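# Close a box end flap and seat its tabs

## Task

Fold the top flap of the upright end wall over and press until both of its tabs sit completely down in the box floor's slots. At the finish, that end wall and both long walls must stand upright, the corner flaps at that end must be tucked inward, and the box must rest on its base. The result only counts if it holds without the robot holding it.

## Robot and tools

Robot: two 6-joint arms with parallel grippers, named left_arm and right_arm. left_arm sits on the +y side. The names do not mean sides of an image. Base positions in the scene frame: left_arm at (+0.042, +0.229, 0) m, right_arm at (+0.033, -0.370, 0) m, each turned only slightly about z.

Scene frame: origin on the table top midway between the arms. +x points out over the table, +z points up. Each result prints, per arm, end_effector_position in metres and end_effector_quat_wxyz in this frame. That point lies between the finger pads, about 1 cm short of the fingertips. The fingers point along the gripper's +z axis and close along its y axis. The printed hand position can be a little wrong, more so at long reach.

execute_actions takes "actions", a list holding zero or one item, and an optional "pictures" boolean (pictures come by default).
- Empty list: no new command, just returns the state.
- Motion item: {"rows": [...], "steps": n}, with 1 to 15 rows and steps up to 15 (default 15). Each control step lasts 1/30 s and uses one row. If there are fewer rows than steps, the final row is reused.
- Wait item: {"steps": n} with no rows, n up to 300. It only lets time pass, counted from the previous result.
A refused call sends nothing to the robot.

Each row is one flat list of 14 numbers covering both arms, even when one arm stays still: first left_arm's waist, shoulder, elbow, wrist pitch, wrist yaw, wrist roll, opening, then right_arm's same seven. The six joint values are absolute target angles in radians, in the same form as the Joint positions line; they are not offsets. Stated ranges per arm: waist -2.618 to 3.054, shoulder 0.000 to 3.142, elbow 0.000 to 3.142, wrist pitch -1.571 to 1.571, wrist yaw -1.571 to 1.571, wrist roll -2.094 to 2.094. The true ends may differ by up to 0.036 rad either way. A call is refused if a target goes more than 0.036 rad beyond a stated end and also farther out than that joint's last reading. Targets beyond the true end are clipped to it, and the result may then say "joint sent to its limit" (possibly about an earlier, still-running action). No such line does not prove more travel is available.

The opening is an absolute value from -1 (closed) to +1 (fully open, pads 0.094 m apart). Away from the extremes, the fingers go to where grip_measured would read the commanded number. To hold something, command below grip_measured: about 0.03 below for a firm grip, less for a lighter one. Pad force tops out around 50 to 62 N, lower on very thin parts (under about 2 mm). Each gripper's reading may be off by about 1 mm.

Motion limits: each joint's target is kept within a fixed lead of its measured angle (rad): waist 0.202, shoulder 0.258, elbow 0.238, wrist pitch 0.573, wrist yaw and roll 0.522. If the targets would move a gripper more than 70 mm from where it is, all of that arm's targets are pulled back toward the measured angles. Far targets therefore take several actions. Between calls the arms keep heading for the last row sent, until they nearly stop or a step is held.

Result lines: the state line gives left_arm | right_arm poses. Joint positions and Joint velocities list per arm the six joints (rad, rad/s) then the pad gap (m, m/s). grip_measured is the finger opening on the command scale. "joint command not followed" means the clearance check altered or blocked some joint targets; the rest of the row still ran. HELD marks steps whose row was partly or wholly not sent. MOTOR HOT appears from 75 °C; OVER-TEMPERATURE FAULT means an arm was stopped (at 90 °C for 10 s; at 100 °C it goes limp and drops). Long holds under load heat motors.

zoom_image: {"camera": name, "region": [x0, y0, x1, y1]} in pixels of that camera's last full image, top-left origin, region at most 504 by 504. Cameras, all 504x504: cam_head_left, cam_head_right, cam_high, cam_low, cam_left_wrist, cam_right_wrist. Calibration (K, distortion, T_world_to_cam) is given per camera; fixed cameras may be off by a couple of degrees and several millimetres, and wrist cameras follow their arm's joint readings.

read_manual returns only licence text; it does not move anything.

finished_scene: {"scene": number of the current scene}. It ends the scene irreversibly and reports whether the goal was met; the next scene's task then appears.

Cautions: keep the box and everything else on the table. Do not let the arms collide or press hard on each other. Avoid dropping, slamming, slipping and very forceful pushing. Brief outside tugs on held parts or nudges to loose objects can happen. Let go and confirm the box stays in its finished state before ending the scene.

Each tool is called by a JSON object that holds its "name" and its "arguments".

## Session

{"name": "execute_actions", "arguments": {"actions": []}}

Scene clock: 0.00 s of 4500.00 s.
left_arm: end_effector_position=(+0.4282, +0.2471, +0.3928) grip_measured=-0.383 end_effector_quat_wxyz=(+0.692, -0.010, +0.722, +0.021) | right_arm: end_effector_position=(+0.4152, -0.3826, +0.4002) grip_measured=-0.390 end_effector_quat_wxyz=(+0.701, +0.010, +0.713, -0.019)
Joint positions: left_arm=[ 0.016  1.064  1.039 -0.016 -0.     0.017  0.029] | right_arm=[ 0.001  1.047  1.036 -0.007  0.011 -0.013  0.029]
Joint velocities: left_arm=[ 0.007 -0.007  0.012  0.007 -0.007  0.081  0.   ] | right_arm=[-0.002  0.002 -0.002 -0.022 -0.051  0.007  0.   ]
Motor temperatures (°C, as the motors report them): left_arm=[19 24 21 24 19 21] | right_arm=[20 22 22 20 20 20]

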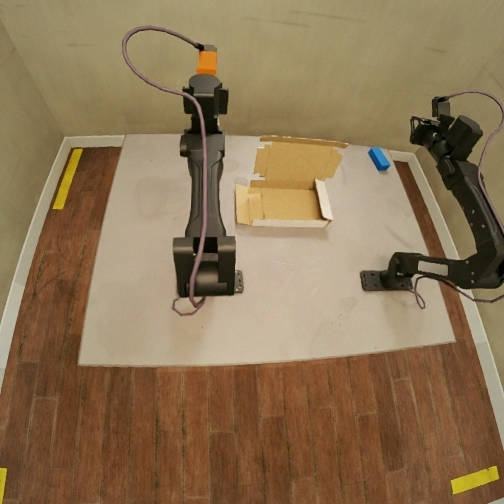

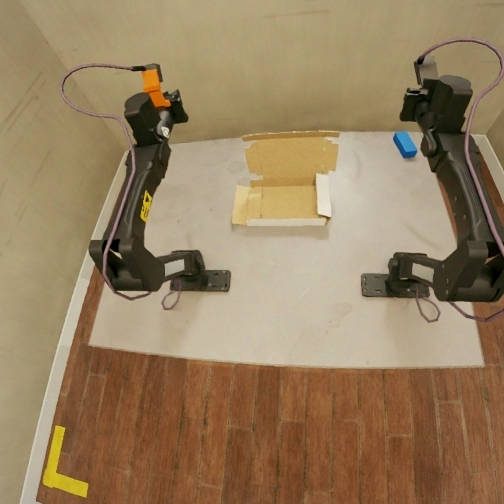

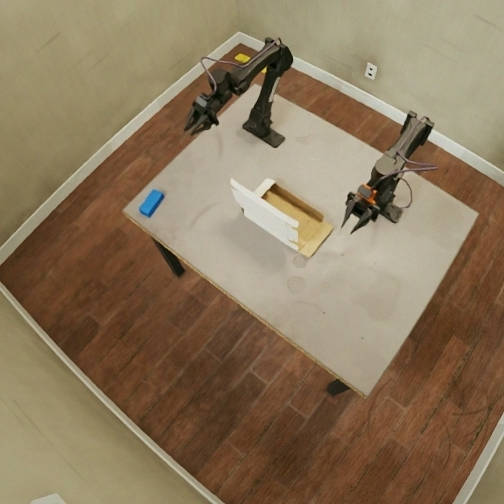

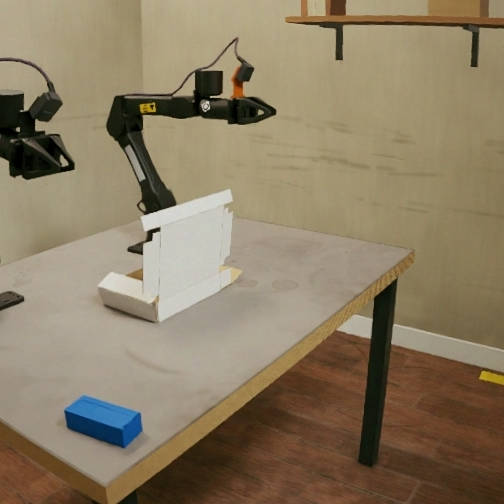

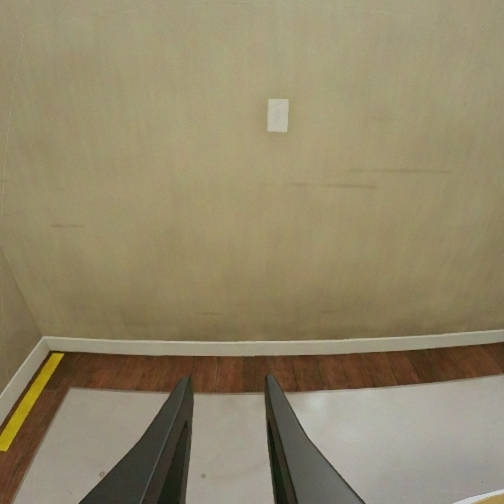

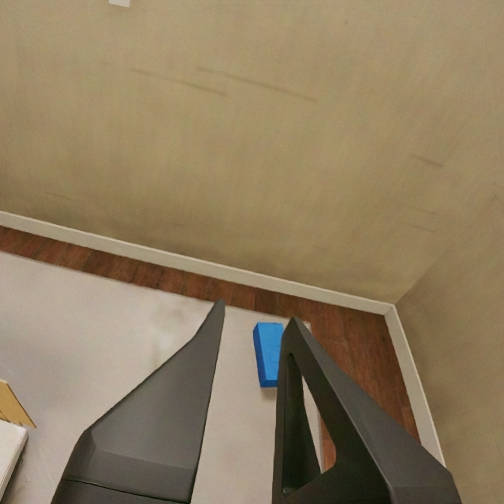

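{"name": "execute_actions", "arguments": {"actions": [{"rows":[[0.016,1.064,1.039,-0.016,0,0.017,-0.38,0.0,1.3,1.3,-1.45,0,0.65,0.2]],"steps":15}], "pictures": false}}

{"name": "execute_actions", "arguments": {"actions": [{"steps":25}], "pictures": false}}

{"name": "execute_actions", "arguments": {"actions": [{"rows":[[0.016,1.064,1.039,-0.016,0,0.017,-0.38,0.685,1.3,1.3,-1.45,0,0.65,0.2]],"steps":15}], "pictures": false}}

{"name": "execute_actions", "arguments": {"actions": [{"steps":15}], "pictures": false}}

{"name": "execute_actions", "arguments": {"actions": [{"rows":[[0.016,1.064,1.039,-0.016,0,0.017,-0.38,0.685,1.5,1.34,-1.4,0,0.65,0.2],[0.016,1.064,1.039,-0.016,0,0.017,-0.38,0.685,1.5,1.34,-1.4,0,0.65,0.2],[0.016,1.064,1.039,-0.016,0,0.017,-0.38,0.685,1.5,1.34,-1.4,0,0.65,0.2],[0.016,1.064,1.039,-0.016,0,0.017,-0.38,0.685,1.5,1.34,-1.4,0,0.65,0.2],[0.016,1.064,1.039,-0.016,0,0.017,-0.38,0.685,1.5,1.34,-1.4,0,0.65,0.2],[0.016,1.064,1.039,-0.016,0,0.017,-0.38,0.685,1.5,1.34,-1.4,0,0.65,0.2],[0.016,1.064,1.039,-0.016,0,0.017,-0.38,0.685,1.5,1.34,-1.4,0,0.65,0.2],[0.016,1.064,1.039,-0.016,0,0.017,-0.38,0.685,1.68,1.37,-1.24,0,0.65,0.2]],"steps":15}], "pictures": false}}

{"name": "execute_actions", "arguments": {"actions": [{"steps":25}]}}

Scene clock: 30.03 s of 4500.00 s.
left_arm: end_effector_position=(+0.4282, +0.2471, +0.3935) grip_measured=-0.382 end_effector_quat_wxyz=(+0.693, -0.010, +0.721, +0.021) | right_arm: end_effector_position=(+0.3066, -0.3782, +0.1831) grip_measured=+0.198 end_effector_quat_wxyz=(+0.141, +0.307, +0.940, +0.038)
Joint positions: left_arm=[ 0.016  1.064  1.039 -0.014 -0.     0.017  0.029] | right_arm=[ 0.001  1.318  1.264 -1.224  0.006  0.6    0.056]
Joint velocities: left_arm=[ 0.002  0.007  0.007 -0.051  0.022  0.037  0.   ] | right_arm=[-0.007  0.002 -0.007 -1.722 -0.081  0.315 -0.001]
Motor temperatures (°C, as the motors report them): left_arm=[19 24 24 30 19 21] | right_arm=[20 23 24 25 20 20]
Steps of this call (steps 1 to 90: nothing new was sent; then 26.53 s passed at rest; steps 91 to 105: all 15 steps of this action). Readings (joint positions):
91: left_arm=[0.016 1.064 1.039 -0.016 -0.000 0.017] | right_arm=[0.001 1.067 1.069 -0.074 0.010 0.048]
92: left_arm=[0.016 1.064 1.039 -0.016 -0.000 0.017] | right_arm=[0.001 1.118 1.143 -0.183 0.009 0.143]
94: left_arm=[0.016 1.064 1.039 -0.015 -0.000 0.017] | right_arm=[0.001 1.221 1.248 -0.328 0.009 0.297]
98: left_arm=[0.016 1.064 1.039 -0.014 -0.000 0.017] | right_arm=[0.001 1.303 1.264 -0.648 0.008 0.470]
105: the state above

Scene clock: 30.87 s of 4500.00 s.
left_arm: end_effector_position=(+0.4282, +0.2471, +0.3935) grip_measured=-0.382 end_effector_quat_wxyz=(+0.693, -0.010, +0.721, +0.021) | right_arm: end_effector_position=(+0.2535, -0.3763, +0.1732) grip_measured=+0.198 end_effector_quat_wxyz=(+0.036, +0.331, +0.943, +0.009)
Joint positions: left_arm=[ 0.016  1.064  1.039 -0.014 -0.     0.017  0.029] | right_arm=[ 0.001  1.318  1.264 -1.442  0.004  0.644  0.056]
Joint velocities: left_arm=[-0.002 -0.002 -0.027  0.007  0.081 -0.007 -0.   ] | right_arm=[-0.012 -0.002 -0.002 -0.007 -0.066 -0.095  0.   ]
Motor temperatures (°C, as the motors report them): left_arm=[19 24 24 30 19 21] | right_arm=[20 23 24 25 20 20]
Steps of this call (steps 1 to 25: the robot went on to your last target). Readings (joint positions):
1: left_arm=[0.016 1.064 1.039 -0.014 -0.000 0.017] | right_arm=[0.001 1.318 1.264 -1.274 0.006 0.609]
2: left_arm=[0.016 1.064 1.039 -0.014 -0.000 0.017] | right_arm=[0.001 1.318 1.264 -1.313 0.005 0.616]
4: left_arm=[0.016 1.064 1.039 -0.014 -0.000 0.017] | right_arm=[0.001 1.318 1.264 -1.366 0.005 0.626]
8: left_arm=[0.016 1.064 1.039 -0.014 -0.000 0.017] | right_arm=[0.001 1.318 1.264 -1.416 0.005 0.637]
25: the state above

Scene clock: 31.37 s of 4500.00 s.
left_arm: end_effector_position=(+0.4282, +0.2471, +0.3935) grip_measured=-0.382 end_effector_quat_wxyz=(+0.693, -0.010, +0.721, +0.021) | right_arm: end_effector_position=(+0.2066, -0.2339, +0.1732) grip_measured=+0.198 end_effector_quat_wxyz=(+0.027, -0.003, +0.999, +0.027)
Joint positions: left_arm=[ 0.016  1.064  1.039 -0.014 -0.     0.017  0.029] | right_arm=[ 0.685  1.318  1.264 -1.442 -0.01   0.647  0.056]
Joint velocities: left_arm=[ 0.002 -0.022 -0.017 -0.007  0.037  0.037  0.   ] | right_arm=[-0.012 -0.002 -0.007  0.007  0.037 -0.007 -0.   ]
Motor temperatures (°C, as the motors report them): left_arm=[19 24 24 30 19 21] | right_arm=[20 23 24 25 20 20]
Steps of this call (steps 1 to 15: all 15 steps of this action). Readings (joint positions):
1: left_arm=[0.016 1.064 1.039 -0.014 -0.000 0.017] | right_arm=[0.027 1.318 1.264 -1.442 0.016 0.646]
2: left_arm=[0.016 1.064 1.039 -0.014 -0.000 0.017] | right_arm=[0.090 1.318 1.264 -1.442 0.020 0.647]
4: left_arm=[0.016 1.064 1.039 -0.014 -0.000 0.017] | right_arm=[0.238 1.318 1.264 -1.441 0.013 0.647]
8: left_arm=[0.016 1.064 1.039 -0.014 -0.000 0.017] | right_arm=[0.531 1.318 1.264 -1.441 0.005 0.647]
15: the state above

Scene clock: 31.87 s of 4500.00 s.
left_arm: end_effector_position=(+0.4282, +0.2471, +0.3935) grip_measured=-0.382 end_effector_quat_wxyz=(+0.693, -0.010, +0.721, +0.021) | right_arm: end_effector_position=(+0.2065, -0.2339, +0.1732) grip_measured=+0.198 end_effector_quat_wxyz=(+0.027, -0.003, +0.999, +0.026)
Joint positions: left_arm=[ 0.016  1.064  1.039 -0.014 -0.     0.017  0.029] | right_arm=[ 0.685  1.318  1.264 -1.442 -0.01   0.647  0.056]
Joint velocities: left_arm=[ 0.007 -0.012 -0.017  0.081  0.066 -0.051  0.   ] | right_arm=[ 0.012 -0.002 -0.002 -0.007 -0.022 -0.11  -0.   ]
Motor temperatures (°C, as the motors report them): left_arm=[19 24 24 30 19 21] | right_arm=[20 23 24 25 20 20]
Steps of this call (steps 1 to 15: the robot went on to your last target). Readings (joint positions):
1: left_arm=[0.016 1.064 1.039 -0.014 -0.000 0.017] | right_arm=[0.685 1.318 1.264 -1.442 -0.010 0.647]
2: left_arm=[0.016 1.064 1.039 -0.014 -0.000 0.017] | right_arm=[0.685 1.318 1.264 -1.442 -0.010 0.647]
4: left_arm=[0.016 1.064 1.039 -0.014 -0.000 0.017] | right_arm=[0.685 1.318 1.264 -1.442 -0.010 0.647]
8: left_arm=[0.016 1.064 1.039 -0.014 -0.000 0.017] | right_arm=[0.685 1.318 1.264 -1.442 -0.010 0.647]
15: the state above
All arms were judged still, so your last target was given up. Only a new action makes them travel on or press farther. Fingers that are still opening or closing keep moving.

Scene clock: 32.37 s of 4500.00 s.
left_arm: end_effector_position=(+0.4282, +0.2471, +0.3935) grip_measured=-0.382 end_effector_quat_wxyz=(+0.693, -0.010, +0.721, +0.021) | right_arm: end_effector_position=(+0.2627, -0.1911, +0.1016) grip_measured=+0.198 end_effector_quat_wxyz=(-0.026, -0.003, +1.000, -0.014)
Joint positions: left_arm=[ 0.016  1.064  1.039 -0.014 -0.     0.017  0.029] | right_arm=[ 0.685  1.704  1.342 -1.267 -0.009  0.647  0.056]
Joint velocities: left_arm=[ 0.007 -0.012 -0.002  0.007 -0.051 -0.022 -0.001] | right_arm=[-0.017  0.017 -0.002  0.271 -0.051  0.007  0.001]
Motor temperatures (°C, as the motors report them): left_arm=[19 24 24 30 19 21] | right_arm=[20 23 25 25 20 20]
Steps of this call (steps 1 to 15: all 15 steps of this action). Readings (joint positions):
1: left_arm=[0.016 1.064 1.039 -0.014 -0.000 0.017] | right_arm=[0.685 1.334 1.272 -1.449 -0.010 0.647]
2: left_arm=[0.016 1.064 1.039 -0.014 -0.000 0.017] | right_arm=[0.685 1.367 1.294 -1.457 -0.010 0.647]
4: left_arm=[0.016 1.064 1.039 -0.014 -0.000 0.017] | right_arm=[0.685 1.447 1.313 -1.433 -0.010 0.647]
8: left_arm=[0.016 1.064 1.039 -0.014 -0.000 0.017] | right_arm=[0.685 1.538 1.317 -1.400 -0.010 0.647]
15: the state above

Scene clock: 33.20 s of 4500.00 s.
left_arm: end_effector_position=(+0.4282, +0.2471, +0.3935) grip_measured=-0.382 end_effector_quat_wxyz=(+0.693, -0.010, +0.721, +0.021) | right_arm: end_effector_position=(+0.2658, -0.1887, +0.1018) grip_measured=+0.198 end_effector_quat_wxyz=(-0.019, -0.003, +1.000, -0.009)
Joint positions: left_arm=[ 0.016  1.064  1.039 -0.014 -0.     0.017  0.029] | right_arm=[ 0.685  1.703  1.342 -1.251 -0.009  0.647  0.056]
Joint velocities: left_arm=[ 0.002 -0.017  0.012 -0.022  0.007  0.007  0.   ] | right_arm=[ 0.007 -0.012 -0.017  0.022 -0.022  0.066 -0.001]
Motor temperatures (°C, as the motors report them): left_arm=[19 24 24 30 19 21] | right_arm=[20 23 25 25 20 20]
Steps of this call (steps 1 to 25: the robot went on to your last target). Readings (joint positions):
1: left_arm=[0.016 1.064 1.039 -0.014 -0.000 0.017] | right_arm=[0.685 1.704 1.342 -1.262 -0.009 0.647]
2: left_arm=[0.016 1.064 1.039 -0.014 -0.000 0.017] | right_arm=[0.685 1.703 1.342 -1.259 -0.009 0.647]
4: left_arm=[0.016 1.064 1.039 -0.014 -0.000 0.017] | right_arm=[0.685 1.703 1.342 -1.256 -0.009 0.647]
8: left_arm=[0.016 1.064 1.039 -0.014 -0.000 0.017] | right_arm=[0.685 1.703 1.342 -1.253 -0.009 0.647]
25: the state above
camera_calibration (this result's frames):
cam_left_wrist: T_world_to_cam=[[-0.00988737, -0.999896, -0.0104624, 0.247738], [-0.513773, 0.0140561, -0.857811, 0.609261], [0.857869, -0.0031062, -0.513859, -0.0621429], [0, 0, 0, 1]] pos_world=[0.368782, 0.238956, 0.49329]
cam_right_wrist: T_world_to_cam=[[0.288881, -0.957082, -0.0232678, -0.25189], [-0.775, -0.248053, 0.581244, 0.137257], [-0.56207, -0.149877, -0.813397, 0.314301], [0, 0, 0, 1]] pos_world=[0.355799, -0.159926, 0.170011]

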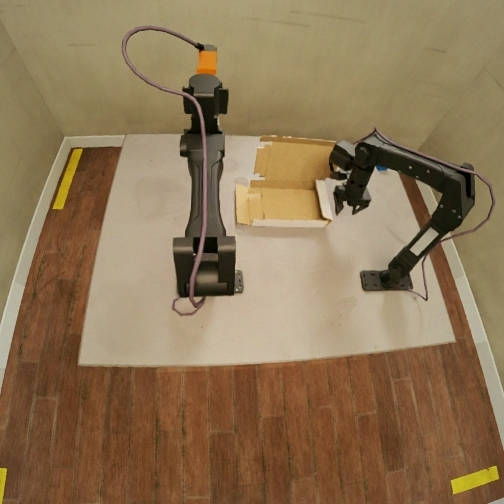

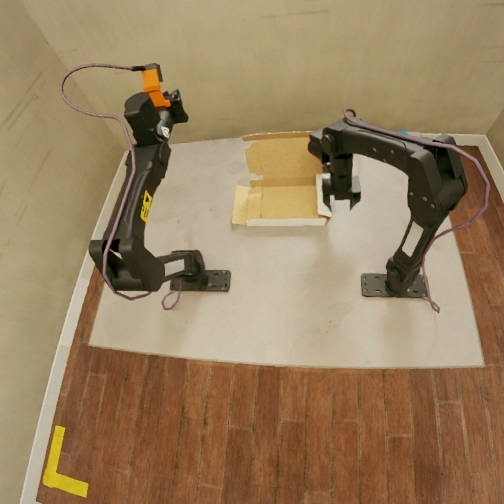

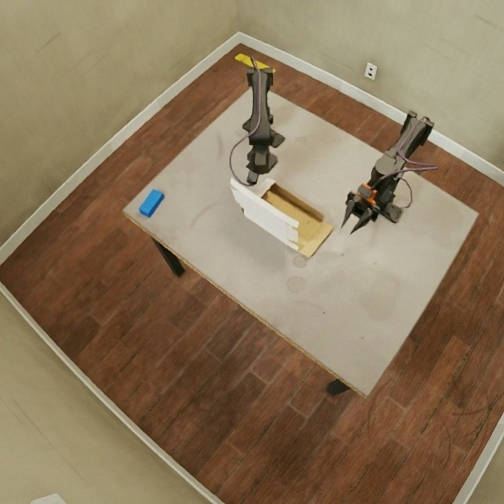

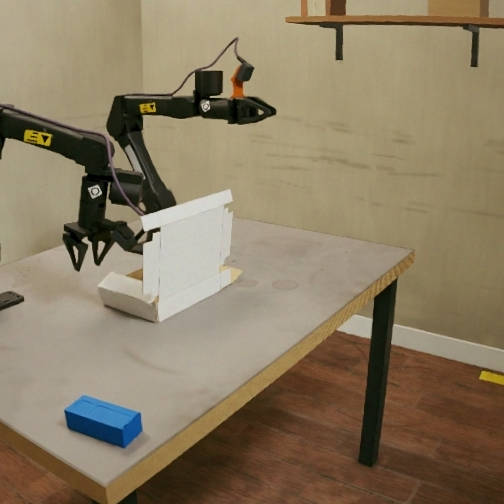

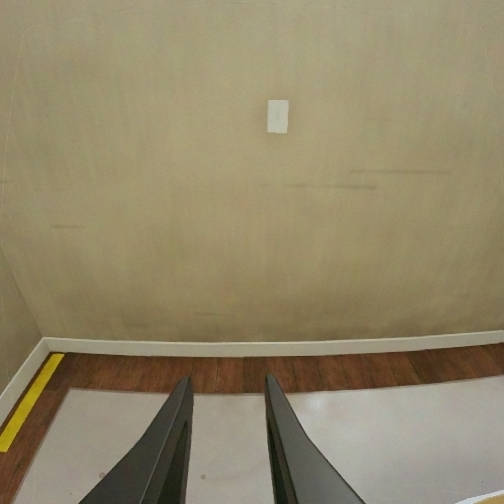

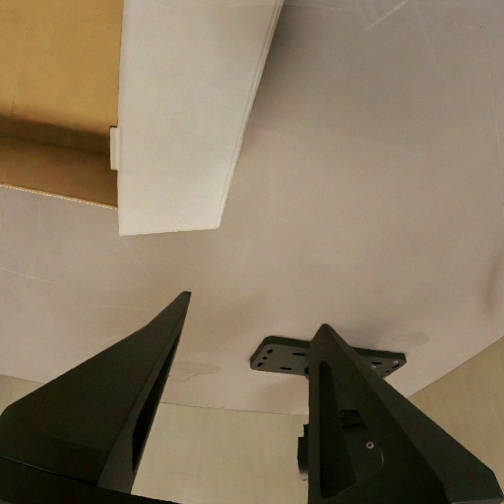

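{"name": "execute_actions", "arguments": {"actions": [{"rows":[[0.016,1.064,1.039,-0.016,0,0.017,-0.38,0.64,1.9,1.64,-1.28,0,0.6,0.2]],"steps":15}], "pictures": false}}

{"name": "execute_actions", "arguments": {"actions": [{"steps":20}]}}

Scene clock: 41.83 s of 4500.00 s.
left_arm: end_effector_position=(+0.4282, +0.2471, +0.3935) grip_measured=-0.382 end_effector_quat_wxyz=(+0.693, -0.010, +0.721, +0.021) | right_arm: end_effector_position=(+0.3259, -0.1628, +0.1022) grip_measured=+0.198 end_effector_quat_wxyz=(-0.004, -0.001, +1.000, +0.001)
Joint positions: left_arm=[ 0.016  1.064  1.039 -0.014 -0.     0.017  0.029] | right_arm=[ 0.641  1.912  1.605 -1.27  -0.007  0.608  0.056]
Joint velocities: left_arm=[ 0.002  0.002  0.007  0.037 -0.007 -0.051 -0.   ] | right_arm=[-0.007 -0.007  0.002  0.022  0.037  0.022  0.   ]
Motor temperatures (°C, as the motors report them): left_arm=[19 24 24 31 19 21] | right_arm=[20 24 25 23 20 20]
Steps of this call (steps 1 to 15: the robot went on to your last target; steps 16 to 90: nothing new was sent; then 5.13 s passed at rest; steps 91 to 105: all 15 steps of this action). Readings (joint positions):
91: left_arm=[0.016 1.064 1.039 -0.014 -0.000 0.017] | right_arm=[0.681 1.725 1.373 -1.277 -0.010 0.641]
92: left_arm=[0.016 1.064 1.039 -0.014 -0.000 0.017] | right_arm=[0.673 1.774 1.445 -1.311 -0.011 0.634]
94: left_arm=[0.016 1.064 1.039 -0.014 -0.000 0.017] | right_arm=[0.654 1.864 1.566 -1.287 -0.010 0.624]
98: left_arm=[0.016 1.064 1.039 -0.014 -0.000 0.017] | right_arm=[0.641 1.912 1.605 -1.260 -0.007 0.613]
105: the state above

Scene clock: 42.50 s of 4500.00 s.
left_arm: end_effector_position=(+0.4282, +0.2471, +0.3935) grip_measured=-0.382 end_effector_quat_wxyz=(+0.693, -0.010, +0.721, +0.021) | right_arm: end_effector_position=(+0.3255, -0.1631, +0.1022) grip_measured=+0.198 end_effector_quat_wxyz=(-0.005, -0.002, +1.000, +0.001)
Joint positions: left_arm=[ 0.016  1.064  1.039 -0.014 -0.     0.017  0.029] | right_arm=[ 0.641  1.912  1.605 -1.272 -0.007  0.606  0.056]
Joint velocities: left_arm=[-0.017 -0.002 -0.007 -0.007  0.066 -0.037 -0.001] | right_arm=[-0.027 -0.007  0.007 -0.007 -0.037 -0.066  0.   ]
Motor temperatures (°C, as the motors report them): left_arm=[19 24 24 31 19 21] | right_arm=[20 24 25 23 20 20]
Steps of this call (steps 1 to 15: the robot went on to your last target; steps 16 to 20: nothing new was sent). Readings (joint positions):
1: left_arm=[0.016 1.064 1.039 -0.014 -0.000 0.017] | right_arm=[0.641 1.912 1.605 -1.270 -0.007 0.607]
2: left_arm=[0.016 1.064 1.039 -0.014 -0.000 0.017] | right_arm=[0.641 1.912 1.605 -1.271 -0.007 0.607]
4: left_arm=[0.016 1.064 1.039 -0.014 -0.000 0.017] | right_arm=[0.641 1.912 1.605 -1.271 -0.007 0.607]
8: left_arm=[0.016 1.064 1.039 -0.014 -0.000 0.017] | right_arm=[0.641 1.912 1.605 -1.272 -0.007 0.606]
20: the state above
All arms were judged still, so your last target was given up. Only a new action makes them travel on or press farther. Fingers that are still opening or closing keep moving.
camera_calibration (this result's frames):
cam_left_wrist: T_world_to_cam=[[-0.00988737, -0.999896, -0.0104624, 0.247738], [-0.513773, 0.0140561, -0.857811, 0.609261], [0.857869, -0.0031062, -0.513859, -0.0621429], [0, 0, 0, 1]] pos_world=[0.368782, 0.238956, 0.49329]
cam_right_wrist: T_world_to_cam=[[0.286802, -0.957393, -0.0338019, -0.242874], [-0.79178, -0.256757, 0.554221, 0.196439], [-0.539286, -0.132188, -0.831683, 0.34944], [0, 0, 0, 1]] pos_world=[0.413641, -0.135897, 0.173543]

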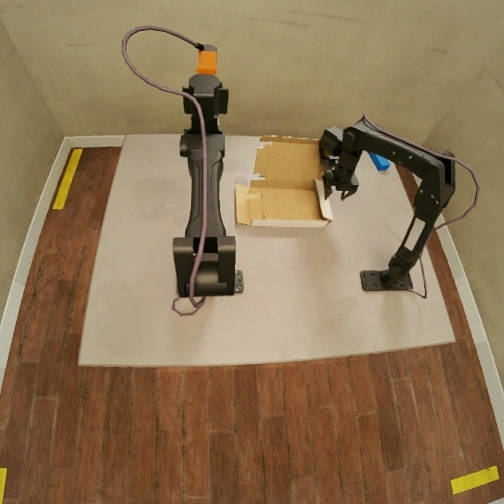

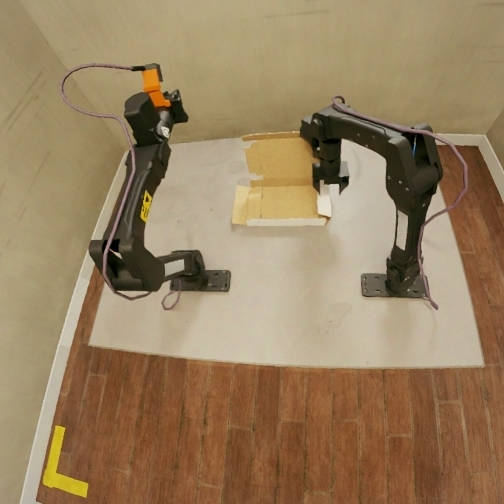

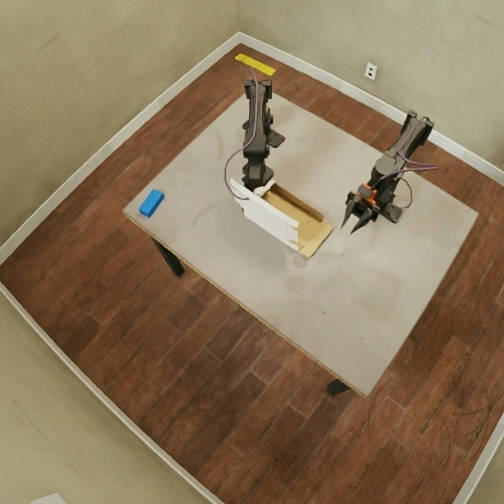

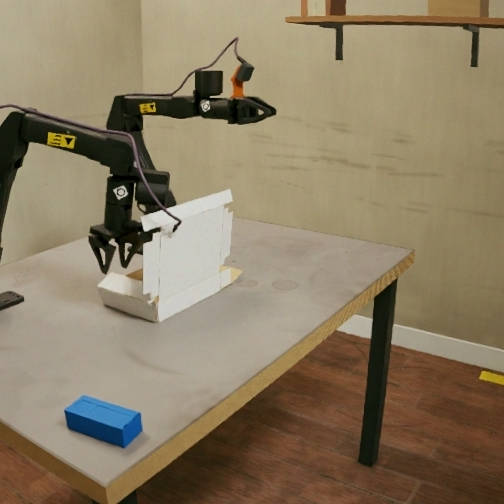

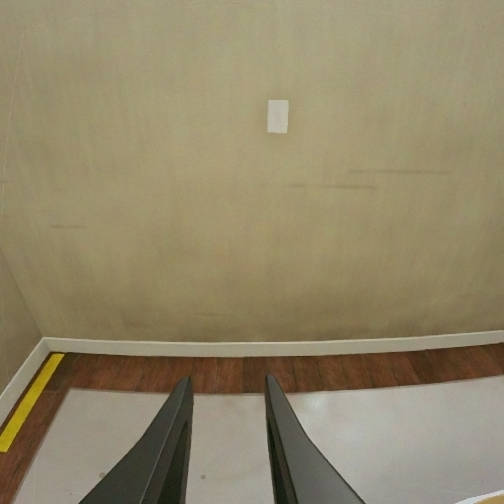

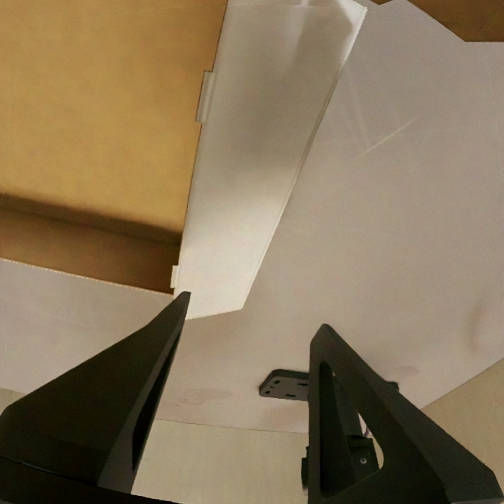

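{"name": "execute_actions", "arguments": {"actions": [{"rows":[[0.016,1.064,1.039,-0.016,0,0.017,-0.38,0.622,1.95,1.69,-1.28,0,0.59,0.2],[0.016,1.064,1.039,-0.016,0,0.017,-0.38,0.622,1.95,1.69,-1.28,0,0.59,0.2],[0.016,1.064,1.039,-0.016,0,0.017,-0.38,0.622,1.95,1.69,-1.28,0,0.59,0.2],[0.016,1.064,1.039,-0.016,0,0.017,-0.38,0.622,1.95,1.69,-1.28,0,0.59,0.2],[0.016,1.064,1.039,-0.016,0,0.017,-0.38,0.622,1.95,1.69,-1.28,0,0.59,0.2],[0.016,1.064,1.039,-0.016,0,0.017,-0.38,0.622,1.95,1.69,-1.28,0,0.59,0.2],[0.016,1.064,1.039,-0.016,0,0.017,-0.38,0.622,1.97,1.63,-1.2,0,0.59,0.2],[0.016,1.064,1.039,-0.016,0,0.017,-0.38,0.622,1.97,1.63,-1.2,0,0.59,0.2],[0.016,1.064,1.039,-0.016,0,0.017,-0.38,0.622,1.97,1.63,-1.2,0,0.59,0.2],[0.016,1.064,1.039,-0.016,0,0.017,-0.38,0.622,1.97,1.63,-1.2,0,0.59,0.2],[0.016,1.064,1.039,-0.016,0,0.017,-0.38,0.622,1.97,1.63,-1.2,0,0.59,0.2],[0.016,1.064,1.039,-0.016,0,0.017,-0.38,0.622,1.99,1.57,-1.12,0,0.59,0.2]],"steps":15}], "pictures": false}}

{"name": "execute_actions", "arguments": {"actions": [{"steps":20}]}}

Scene clock: 57.57 s of 4500.00 s.
left_arm: end_effector_position=(+0.4282, +0.2471, +0.3935) grip_measured=-0.382 end_effector_quat_wxyz=(+0.693, -0.010, +0.721, +0.021) | right_arm: end_effector_position=(+0.3454, -0.1559, +0.0782) grip_measured=+0.198 end_effector_quat_wxyz=(+0.006, +0.001, +1.000, +0.008)
Joint positions: left_arm=[ 0.016  1.064  1.039 -0.014 -0.     0.017  0.029] | right_arm=[ 0.627  1.976  1.598 -1.174 -0.007  0.596  0.056]
Joint velocities: left_arm=[-0.012 -0.012  0.017 -0.007  0.066  0.037 -0.   ] | right_arm=[ 0.022  0.227 -0.33   0.256  0.051  0.007 -0.   ]
Motor temperatures (°C, as the motors report them): left_arm=[19 24 24 33 19 21] | right_arm=[20 26 25 22 20 20]
Steps of this call (steps 1 to 90: nothing new was sent; then 11.57 s passed at rest; steps 91 to 105: all 15 steps of this action). Readings (joint positions):
91: left_arm=[0.016 1.064 1.039 -0.014 -0.000 0.017] | right_arm=[0.640 1.916 1.613 -1.277 -0.007 0.605]
92: left_arm=[0.016 1.064 1.039 -0.014 -0.000 0.017] | right_arm=[0.638 1.925 1.629 -1.283 -0.007 0.603]
94: left_arm=[0.016 1.064 1.039 -0.014 -0.000 0.017] | right_arm=[0.632 1.939 1.650 -1.280 -0.007 0.600]
98: left_arm=[0.016 1.064 1.039 -0.014 -0.000 0.017] | right_arm=[0.627 1.950 1.654 -1.264 -0.007 0.598]
105: the state above

Scene clock: 58.23 s of 4500.00 s.
left_arm: end_effector_position=(+0.4282, +0.2471, +0.3935) grip_measured=-0.382 end_effector_quat_wxyz=(+0.693, -0.010, +0.721, +0.021) | right_arm: end_effector_position=(+0.3484, -0.1538, +0.0653) grip_measured=+0.198 end_effector_quat_wxyz=(+0.005, +0.000, +1.000, +0.008)
Joint positions: left_arm=[ 0.016  1.064  1.039 -0.014 -0.     0.017  0.029] | right_arm=[ 0.627  1.999  1.58  -1.134 -0.007  0.596  0.056]
Joint velocities: left_arm=[-0.012  0.002  0.032 -0.022 -0.037 -0.007 -0.001] | right_arm=[ 0.027  0.007 -0.022 -0.022 -0.022  0.007  0.   ]
Motor temperatures (°C, as the motors report them): left_arm=[19 24 24 33 19 21] | right_arm=[20 26 25 22 20 20]
Steps of this call (steps 1 to 20: the robot went on to your last target). Readings (joint positions):
1: left_arm=[0.016 1.064 1.039 -0.014 -0.000 0.017] | right_arm=[0.627 1.984 1.590 -1.168 -0.007 0.596]
2: left_arm=[0.016 1.064 1.039 -0.014 -0.000 0.017] | right_arm=[0.627 1.991 1.584 -1.162 -0.007 0.596]
4: left_arm=[0.016 1.064 1.039 -0.014 -0.000 0.017] | right_arm=[0.627 1.999 1.580 -1.152 -0.007 0.596]
8: left_arm=[0.016 1.064 1.039 -0.014 -0.000 0.017] | right_arm=[0.627 1.999 1.580 -1.140 -0.007 0.596]
20: the state above
camera_calibration (this result's frames):
cam_left_wrist: T_world_to_cam=[[-0.00988737, -0.999896, -0.0104624, 0.247738], [-0.513773, 0.0140561, -0.857811, 0.609261], [0.857869, -0.0031062, -0.513859, -0.0621429], [0, 0, 0, 1]] pos_world=[0.368782, 0.238956, 0.49329]
cam_right_wrist: T_world_to_cam=[[0.283555, -0.958062, -0.0414014, -0.240333], [-0.804036, -0.261054, 0.534206, 0.242278], [-0.522611, -0.118189, -0.84434, 0.329494], [0, 0, 0, 1]] pos_world=[0.435145, -0.128064, 0.138828]

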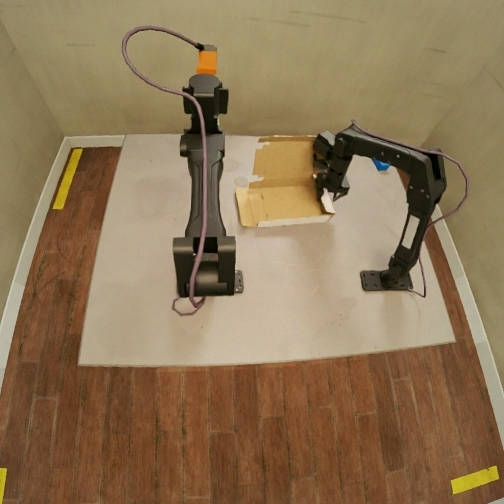

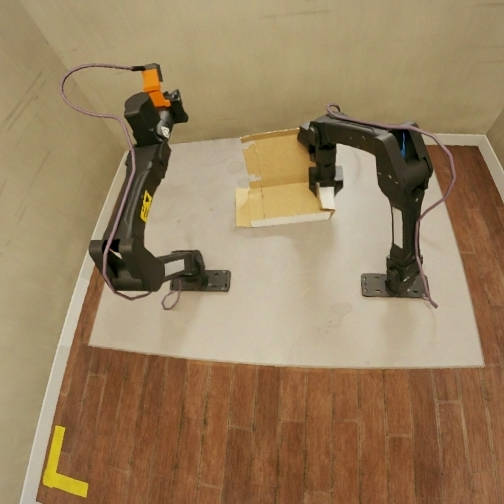

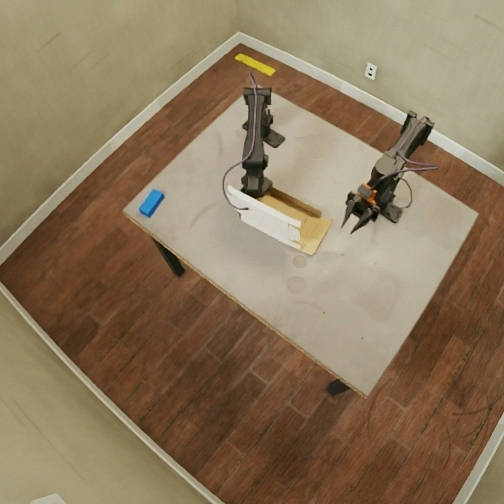

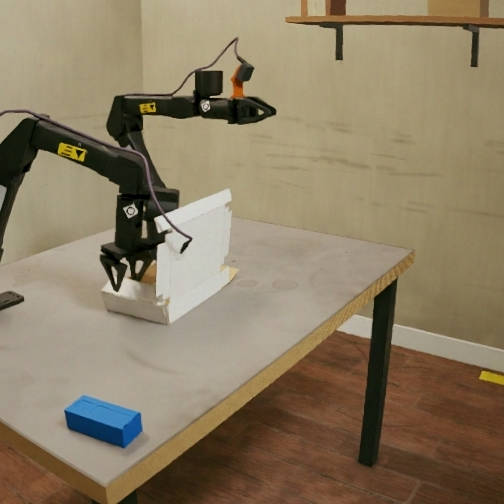

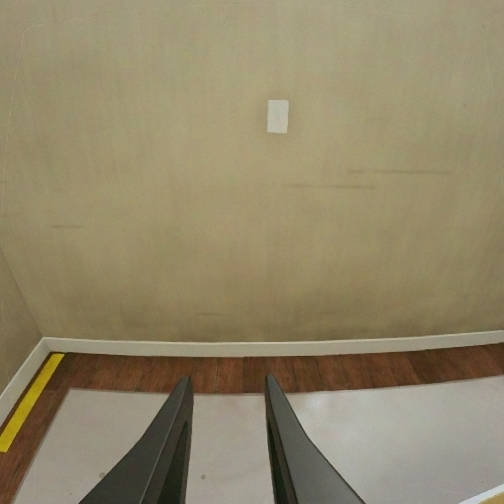

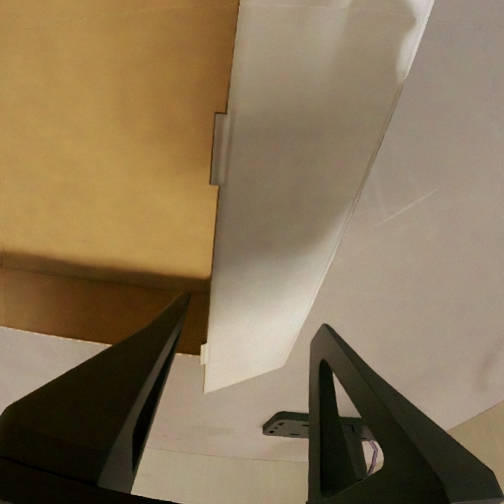

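{"name": "execute_actions", "arguments": {"actions": [{"rows":[[0.016,1.064,1.039,-0.016,0,0.017,-0.38,0.622,1.92,1.66,-1.28,0,0.59,0.2],[0.016,1.064,1.039,-0.016,0,0.017,-0.38,0.622,1.92,1.66,-1.28,0,0.59,0.2],[0.016,1.064,1.039,-0.016,0,0.017,-0.38,0.622,1.92,1.66,-1.28,0,0.59,0.2],[0.016,1.064,1.039,-0.016,0,0.017,-0.38,0.622,1.92,1.66,-1.28,0,0.59,0.2],[0.016,1.064,1.039,-0.016,0,0.017,-0.38,0.622,1.92,1.66,-1.28,0,0.59,0.2],[0.016,1.064,1.039,-0.016,0,0.017,-0.38,0.622,1.92,1.66,-1.28,0,0.59,0.2],[0.016,1.064,1.039,-0.016,0,0.017,-0.38,0.622,1.92,1.66,-1.28,0,0.59,0.2],[0.016,1.064,1.039,-0.016,0,0.017,-0.38,0.622,1.92,1.66,-1.28,0,0.59,0.2],[0.016,1.064,1.039,-0.016,0,0.017,-0.38,0.588,1.9,1.64,-1.28,0,0.56,0.2]],"steps":15}], "pictures": false}}

{"name": "execute_actions", "arguments": {"actions": [{"rows":[[0.016,1.064,1.039,-0.016,0,0.017,-0.38,0.588,1.9,1.64,-1.28,0,0.56,0.2],[0.016,1.064,1.039,-0.016,0,0.017,-0.38,0.588,1.9,1.64,-1.28,0,0.56,0.2],[0.016,1.064,1.039,-0.016,0,0.017,-0.38,0.588,1.9,1.64,-1.28,0,0.56,0.2],[0.016,1.064,1.039,-0.016,0,0.017,-0.38,0.588,1.9,1.64,-1.28,0,0.56,0.2],[0.016,1.064,1.039,-0.016,0,0.017,-0.38,0.588,1.9,1.64,-1.28,0,0.56,0.2],[0.016,1.064,1.039,-0.016,0,0.017,-0.38,0.588,1.915,1.57,-1.21,0,0.56,0.2],[0.016,1.064,1.039,-0.016,0,0.017,-0.38,0.588,1.915,1.57,-1.21,0,0.56,0.2],[0.016,1.064,1.039,-0.016,0,0.017,-0.38,0.588,1.915,1.57,-1.21,0,0.56,0.2],[0.016,1.064,1.039,-0.016,0,0.017,-0.38,0.588,1.915,1.57,-1.21,0,0.56,0.2],[0.016,1.064,1.039,-0.016,0,0.017,-0.38,0.588,1.915,1.57,-1.21,0,0.56,0.2],[0.016,1.064,1.039,-0.016,0,0.017,-0.38,0.588,1.935,1.51,-1.14,0,0.56,0.2]],"steps":15}], "pictures": false}}

{"name": "execute_actions", "arguments": {"actions": [{"steps":20}]}}

Scene clock: 81.50 s of 4500.00 s.
left_arm: end_effector_position=(+0.4282, +0.2471, +0.3935) grip_measured=-0.382 end_effector_quat_wxyz=(+0.693, -0.010, +0.721, +0.021) | right_arm: end_effector_position=(+0.3421, -0.1751, +0.1024) grip_measured=+0.198 end_effector_quat_wxyz=(-0.000, +0.008, +1.000, +0.003)
Joint positions: left_arm=[ 0.016  1.064  1.039 -0.014 -0.     0.017  0.029] | right_arm=[ 0.589  1.929  1.63  -1.268 -0.006  0.573  0.056]
Joint velocities: left_arm=[-0.002  0.012 -0.002  0.022 -0.022 -0.022 -0.001] | right_arm=[-0.051 -0.012  0.002 -0.037 -0.037 -0.051 -0.   ]
Motor temperatures (°C, as the motors report them): left_arm=[19 24 24 34 19 21] | right_arm=[20 27 24 21 20 20]
Steps of this call (steps 1 to 15: the robot went on to your last target; steps 16 to 90: nothing new was sent; then 19.77 s passed at rest; steps 91 to 105: all 15 steps of this action). Readings (joint positions):
91: left_arm=[0.016 1.064 1.039 -0.014 -0.000 0.017] | right_arm=[0.627 1.998 1.585 -1.147 -0.007 0.596]
92: left_arm=[0.016 1.064 1.039 -0.014 -0.000 0.017] | right_arm=[0.627 1.995 1.595 -1.172 -0.007 0.596]
94: left_arm=[0.016 1.064 1.039 -0.014 -0.000 0.017] | right_arm=[0.627 1.976 1.611 -1.209 -0.007 0.596]
98: left_arm=[0.016 1.064 1.039 -0.014 -0.000 0.017] | right_arm=[0.627 1.940 1.629 -1.247 -0.007 0.596]
105: the state above

Scene clock: 82.00 s of 4500.00 s.
left_arm: end_effector_position=(+0.4282, +0.2471, +0.3935) grip_measured=-0.382 end_effector_quat_wxyz=(+0.693, -0.010, +0.721, +0.021) | right_arm: end_effector_position=(+0.3358, -0.1792, +0.0746) grip_measured=+0.198 end_effector_quat_wxyz=(-0.010, +0.005, +1.000, -0.003)
Joint positions: left_arm=[ 0.016  1.064  1.039 -0.014 -0.     0.017  0.029] | right_arm=[ 0.589  1.936  1.527 -1.183 -0.006  0.566  0.056]
Joint velocities: left_arm=[-0.012  0.022 -0.012 -0.022 -0.037  0.066 -0.   ] | right_arm=[-0.012  0.081 -0.168  0.125  0.007 -0.081  0.   ]
Motor temperatures (°C, as the motors report them): left_arm=[19 24 24 34 19 21] | right_arm=[20 27 24 21 20 20]
Steps of this call (steps 1 to 15: all 15 steps of this action). Readings (joint positions):
1: left_arm=[0.016 1.064 1.039 -0.014 -0.000 0.017] | right_arm=[0.589 1.929 1.630 -1.269 -0.006 0.572]
2: left_arm=[0.016 1.064 1.039 -0.014 -0.000 0.017] | right_arm=[0.589 1.929 1.630 -1.269 -0.006 0.571]
4: left_arm=[0.016 1.064 1.039 -0.014 -0.000 0.017] | right_arm=[0.589 1.929 1.630 -1.270 -0.006 0.569]
8: left_arm=[0.016 1.064 1.039 -0.014 -0.000 0.017] | right_arm=[0.589 1.928 1.603 -1.247 -0.006 0.567]
15: the state above

Scene clock: 82.67 s of 4500.00 s.
left_arm: end_effector_position=(+0.4282, +0.2471, +0.3935) grip_measured=-0.382 end_effector_quat_wxyz=(+0.693, -0.010, +0.721, +0.021) | right_arm: end_effector_position=(+0.3395, -0.1769, +0.0726) grip_measured=+0.198 end_effector_quat_wxyz=(-0.004, +0.004, +1.000, +0.001)
Joint positions: left_arm=[ 0.016  1.064  1.039 -0.014 -0.     0.017  0.029] | right_arm=[ 0.589  1.939  1.523 -1.16  -0.006  0.565  0.056]
Joint velocities: left_arm=[ 0.007 -0.002  0.007  0.007 -0.022  0.066 -0.   ] | right_arm=[-0.007 -0.002 -0.012 -0.037  0.051 -0.022  0.001]
Motor temperatures (°C, as the motors report them): left_arm=[19 24 24 35 19 21] | right_arm=[20 27 24 21 20 20]
Steps of this call (steps 1 to 20: the robot went on to your last target). Readings (joint positions):
1: left_arm=[0.016 1.064 1.039 -0.014 -0.000 0.017] | right_arm=[0.589 1.938 1.524 -1.179 -0.006 0.566]
2: left_arm=[0.016 1.064 1.039 -0.014 -0.000 0.017] | right_arm=[0.589 1.939 1.523 -1.177 -0.006 0.566]
4: left_arm=[0.016 1.064 1.039 -0.014 -0.000 0.017] | right_arm=[0.589 1.939 1.523 -1.172 -0.006 0.566]
8: left_arm=[0.016 1.064 1.039 -0.014 -0.000 0.017] | right_arm=[0.589 1.939 1.523 -1.165 -0.006 0.565]
20: the state above
camera_calibration (this result's frames):
cam_left_wrist: T_world_to_cam=[[-0.00988737, -0.999896, -0.0104624, 0.247738], [-0.513773, 0.0140561, -0.857811, 0.609261], [0.857869, -0.0031062, -0.513859, -0.0621429], [0, 0, 0, 1]] pos_world=[0.368782, 0.238956, 0.49329]
cam_right_wrist: T_world_to_cam=[[0.275574, -0.960698, -0.0334481, -0.257892], [-0.796502, -0.247679, 0.551579, 0.223815], [-0.538185, -0.125359, -0.833452, 0.331452], [0, 0, 0, 1]] pos_world=[0.42772, -0.150772, 0.144172]

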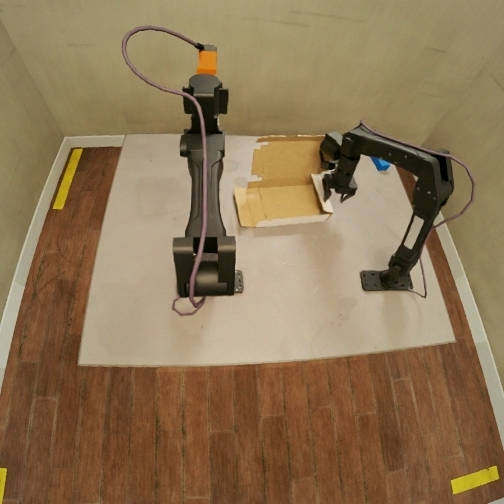

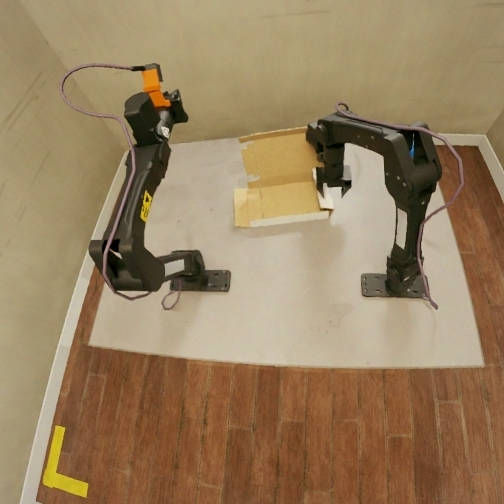

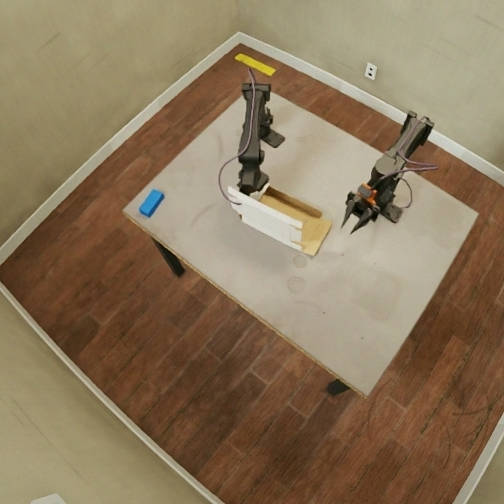

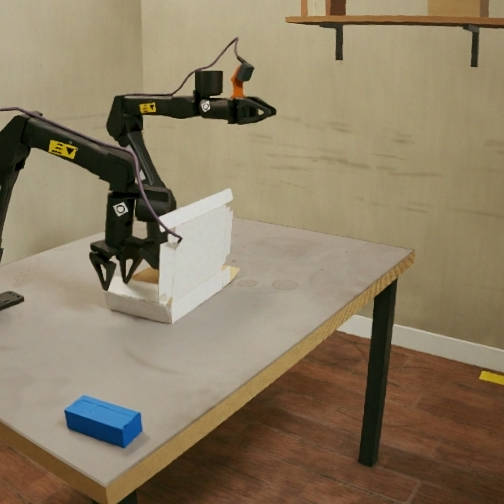

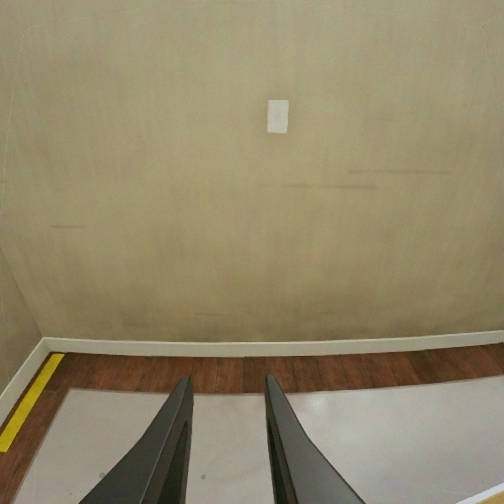

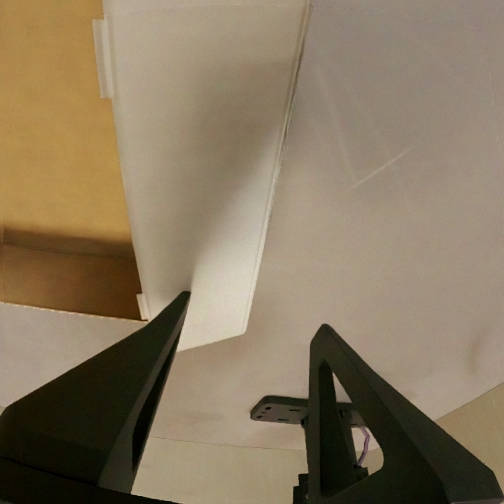

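{"name": "execute_actions", "arguments": {"actions": [{"rows":[[0.016,1.064,1.039,-0.016,0,0.017,-0.38,0.588,2.0,1.43,-1.0,0,0.56,0.2]],"steps":15}], "pictures": false}}

{"name": "execute_actions", "arguments": {"actions": [{"steps":30}]}}

Scene clock: 88.53 s of 4500.00 s.
left_arm: end_effector_position=(+0.4282, +0.2471, +0.3935) grip_measured=-0.382 end_effector_quat_wxyz=(+0.693, -0.010, +0.721, +0.021) | right_arm: end_effector_position=(+0.3457, -0.1682, +0.0457) grip_measured=+0.198 end_effector_quat_wxyz=(+0.002, +0.002, +1.000, +0.017)
Joint positions: left_arm=[ 0.016  1.064  1.039 -0.014 -0.     0.017  0.029] | right_arm=[ 0.59   1.973  1.462 -1.037 -0.026  0.562  0.056]
Joint velocities: left_arm=[-0.012  0.002  0.007 -0.051 -0.037  0.051 -0.   ] | right_arm=[-0.002 -0.007 -0.007  0.081  0.037  0.037 -0.001]
Motor temperatures (°C, as the motors report them): left_arm=[19 24 25 35 19 21] | right_arm=[20 27 23 21 20 20]
Steps of this call (steps 1 to 15: the robot went on to your last target; steps 16 to 90: nothing new was sent; then 2.37 s passed at rest; steps 91 to 105: all 15 steps of this action). Readings (joint positions):
91: left_arm=[0.016 1.064 1.039 -0.014 -0.000 0.017] | right_arm=[0.589 1.941 1.513 -1.145 -0.006 0.565]
92: left_arm=[0.016 1.064 1.039 -0.014 -0.000 0.017] | right_arm=[0.589 1.942 1.498 -1.119 -0.006 0.565]
94: left_arm=[0.016 1.064 1.039 -0.014 -0.000 0.017] | right_arm=[0.589 1.960 1.472 -1.080 -0.009 0.565]
98: left_arm=[0.016 1.064 1.039 -0.014 -0.000 0.017] | right_arm=[0.590 1.973 1.464 -1.051 -0.026 0.562]
105: the state above

Scene clock: 89.53 s of 4500.00 s.
left_arm: end_effector_position=(+0.4282, +0.2471, +0.3935) grip_measured=-0.382 end_effector_quat_wxyz=(+0.693, -0.010, +0.721, +0.021) | right_arm: end_effector_position=(+0.3458, -0.1682, +0.0457) grip_measured=+0.198 end_effector_quat_wxyz=(+0.003, +0.002, +1.000, +0.017)
Joint positions: left_arm=[ 0.016  1.064  1.039 -0.014 -0.     0.017  0.029] | right_arm=[ 0.59   1.973  1.462 -1.037 -0.026  0.562  0.056]
Joint velocities: left_arm=[ 0.027 -0.017  0.007  0.051 -0.022 -0.051  0.   ] | right_arm=[-0.012  0.022  0.007 -0.051 -0.022  0.007 -0.001]
Motor temperatures (°C, as the motors report them): left_arm=[19 24 25 35 19 21] | right_arm=[20 27 23 21 20 20]
Steps of this call (steps 1 to 15: the robot went on to your last target; steps 16 to 30: nothing new was sent). Readings (joint positions):
1: left_arm=[0.016 1.064 1.039 -0.014 -0.000 0.017] | right_arm=[0.590 1.973 1.462 -1.037 -0.026 0.562]
2: left_arm=[0.016 1.064 1.039 -0.014 -0.000 0.017] | right_arm=[0.590 1.973 1.462 -1.037 -0.026 0.562]
4: left_arm=[0.016 1.064 1.039 -0.014 -0.000 0.017] | right_arm=[0.590 1.973 1.462 -1.037 -0.026 0.562]
8: left_arm=[0.016 1.064 1.039 -0.014 -0.000 0.017] | right_arm=[0.590 1.973 1.462 -1.037 -0.026 0.562]
30: the state above
All arms were judged still, so your last target was given up. Only a new action makes them travel on or press farther. Fingers that are still opening or closing keep moving.
camera_calibration (this result's frames):
cam_left_wrist: T_world_to_cam=[[-0.00988737, -0.999896, -0.0104624, 0.247738], [-0.513773, 0.0140561, -0.857811, 0.609261], [0.857869, -0.0031062, -0.513859, -0.0621429], [0, 0, 0, 1]] pos_world=[0.368782, 0.238956, 0.49329]
cam_right_wrist: T_world_to_cam=[[0.280731, -0.957889, -0.060323, -0.252295], [-0.802152, -0.268671, 0.533262, 0.245001], [-0.527013, -0.101315, -0.843796, 0.314192], [0, 0, 0, 1]] pos_world=[0.432939, -0.144014, 0.119245]

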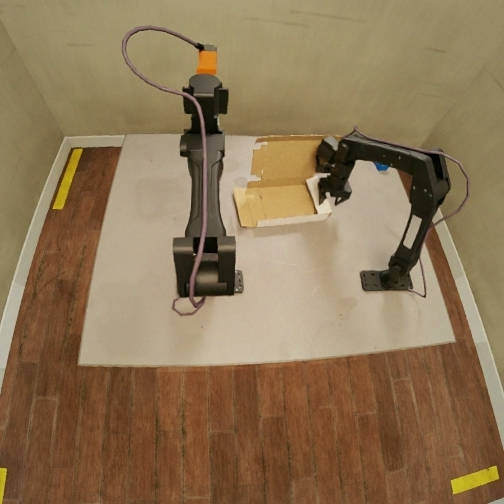

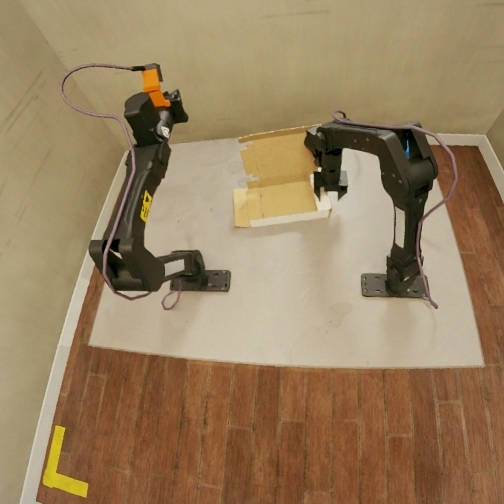

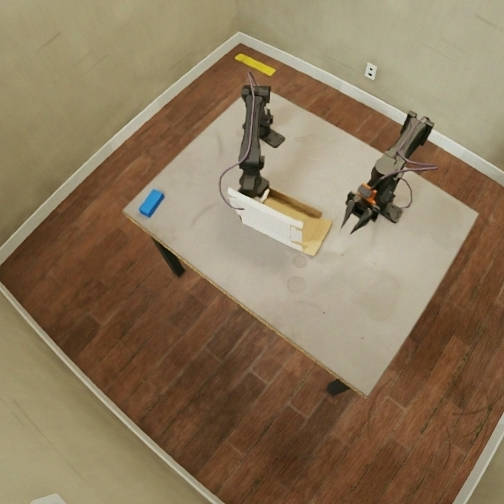

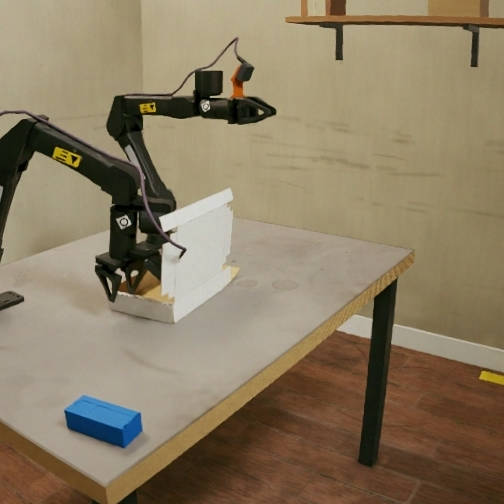

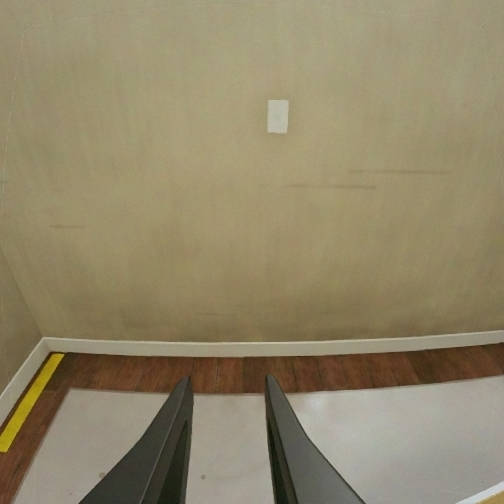

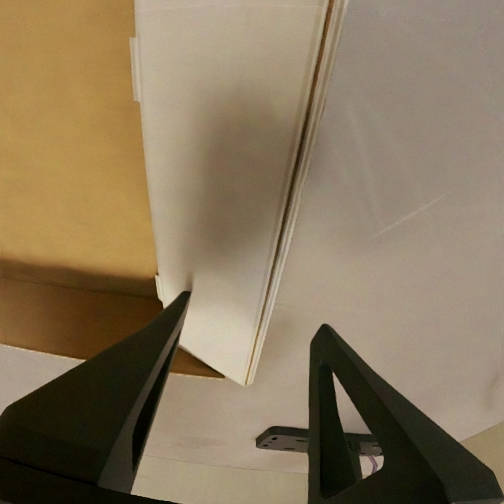

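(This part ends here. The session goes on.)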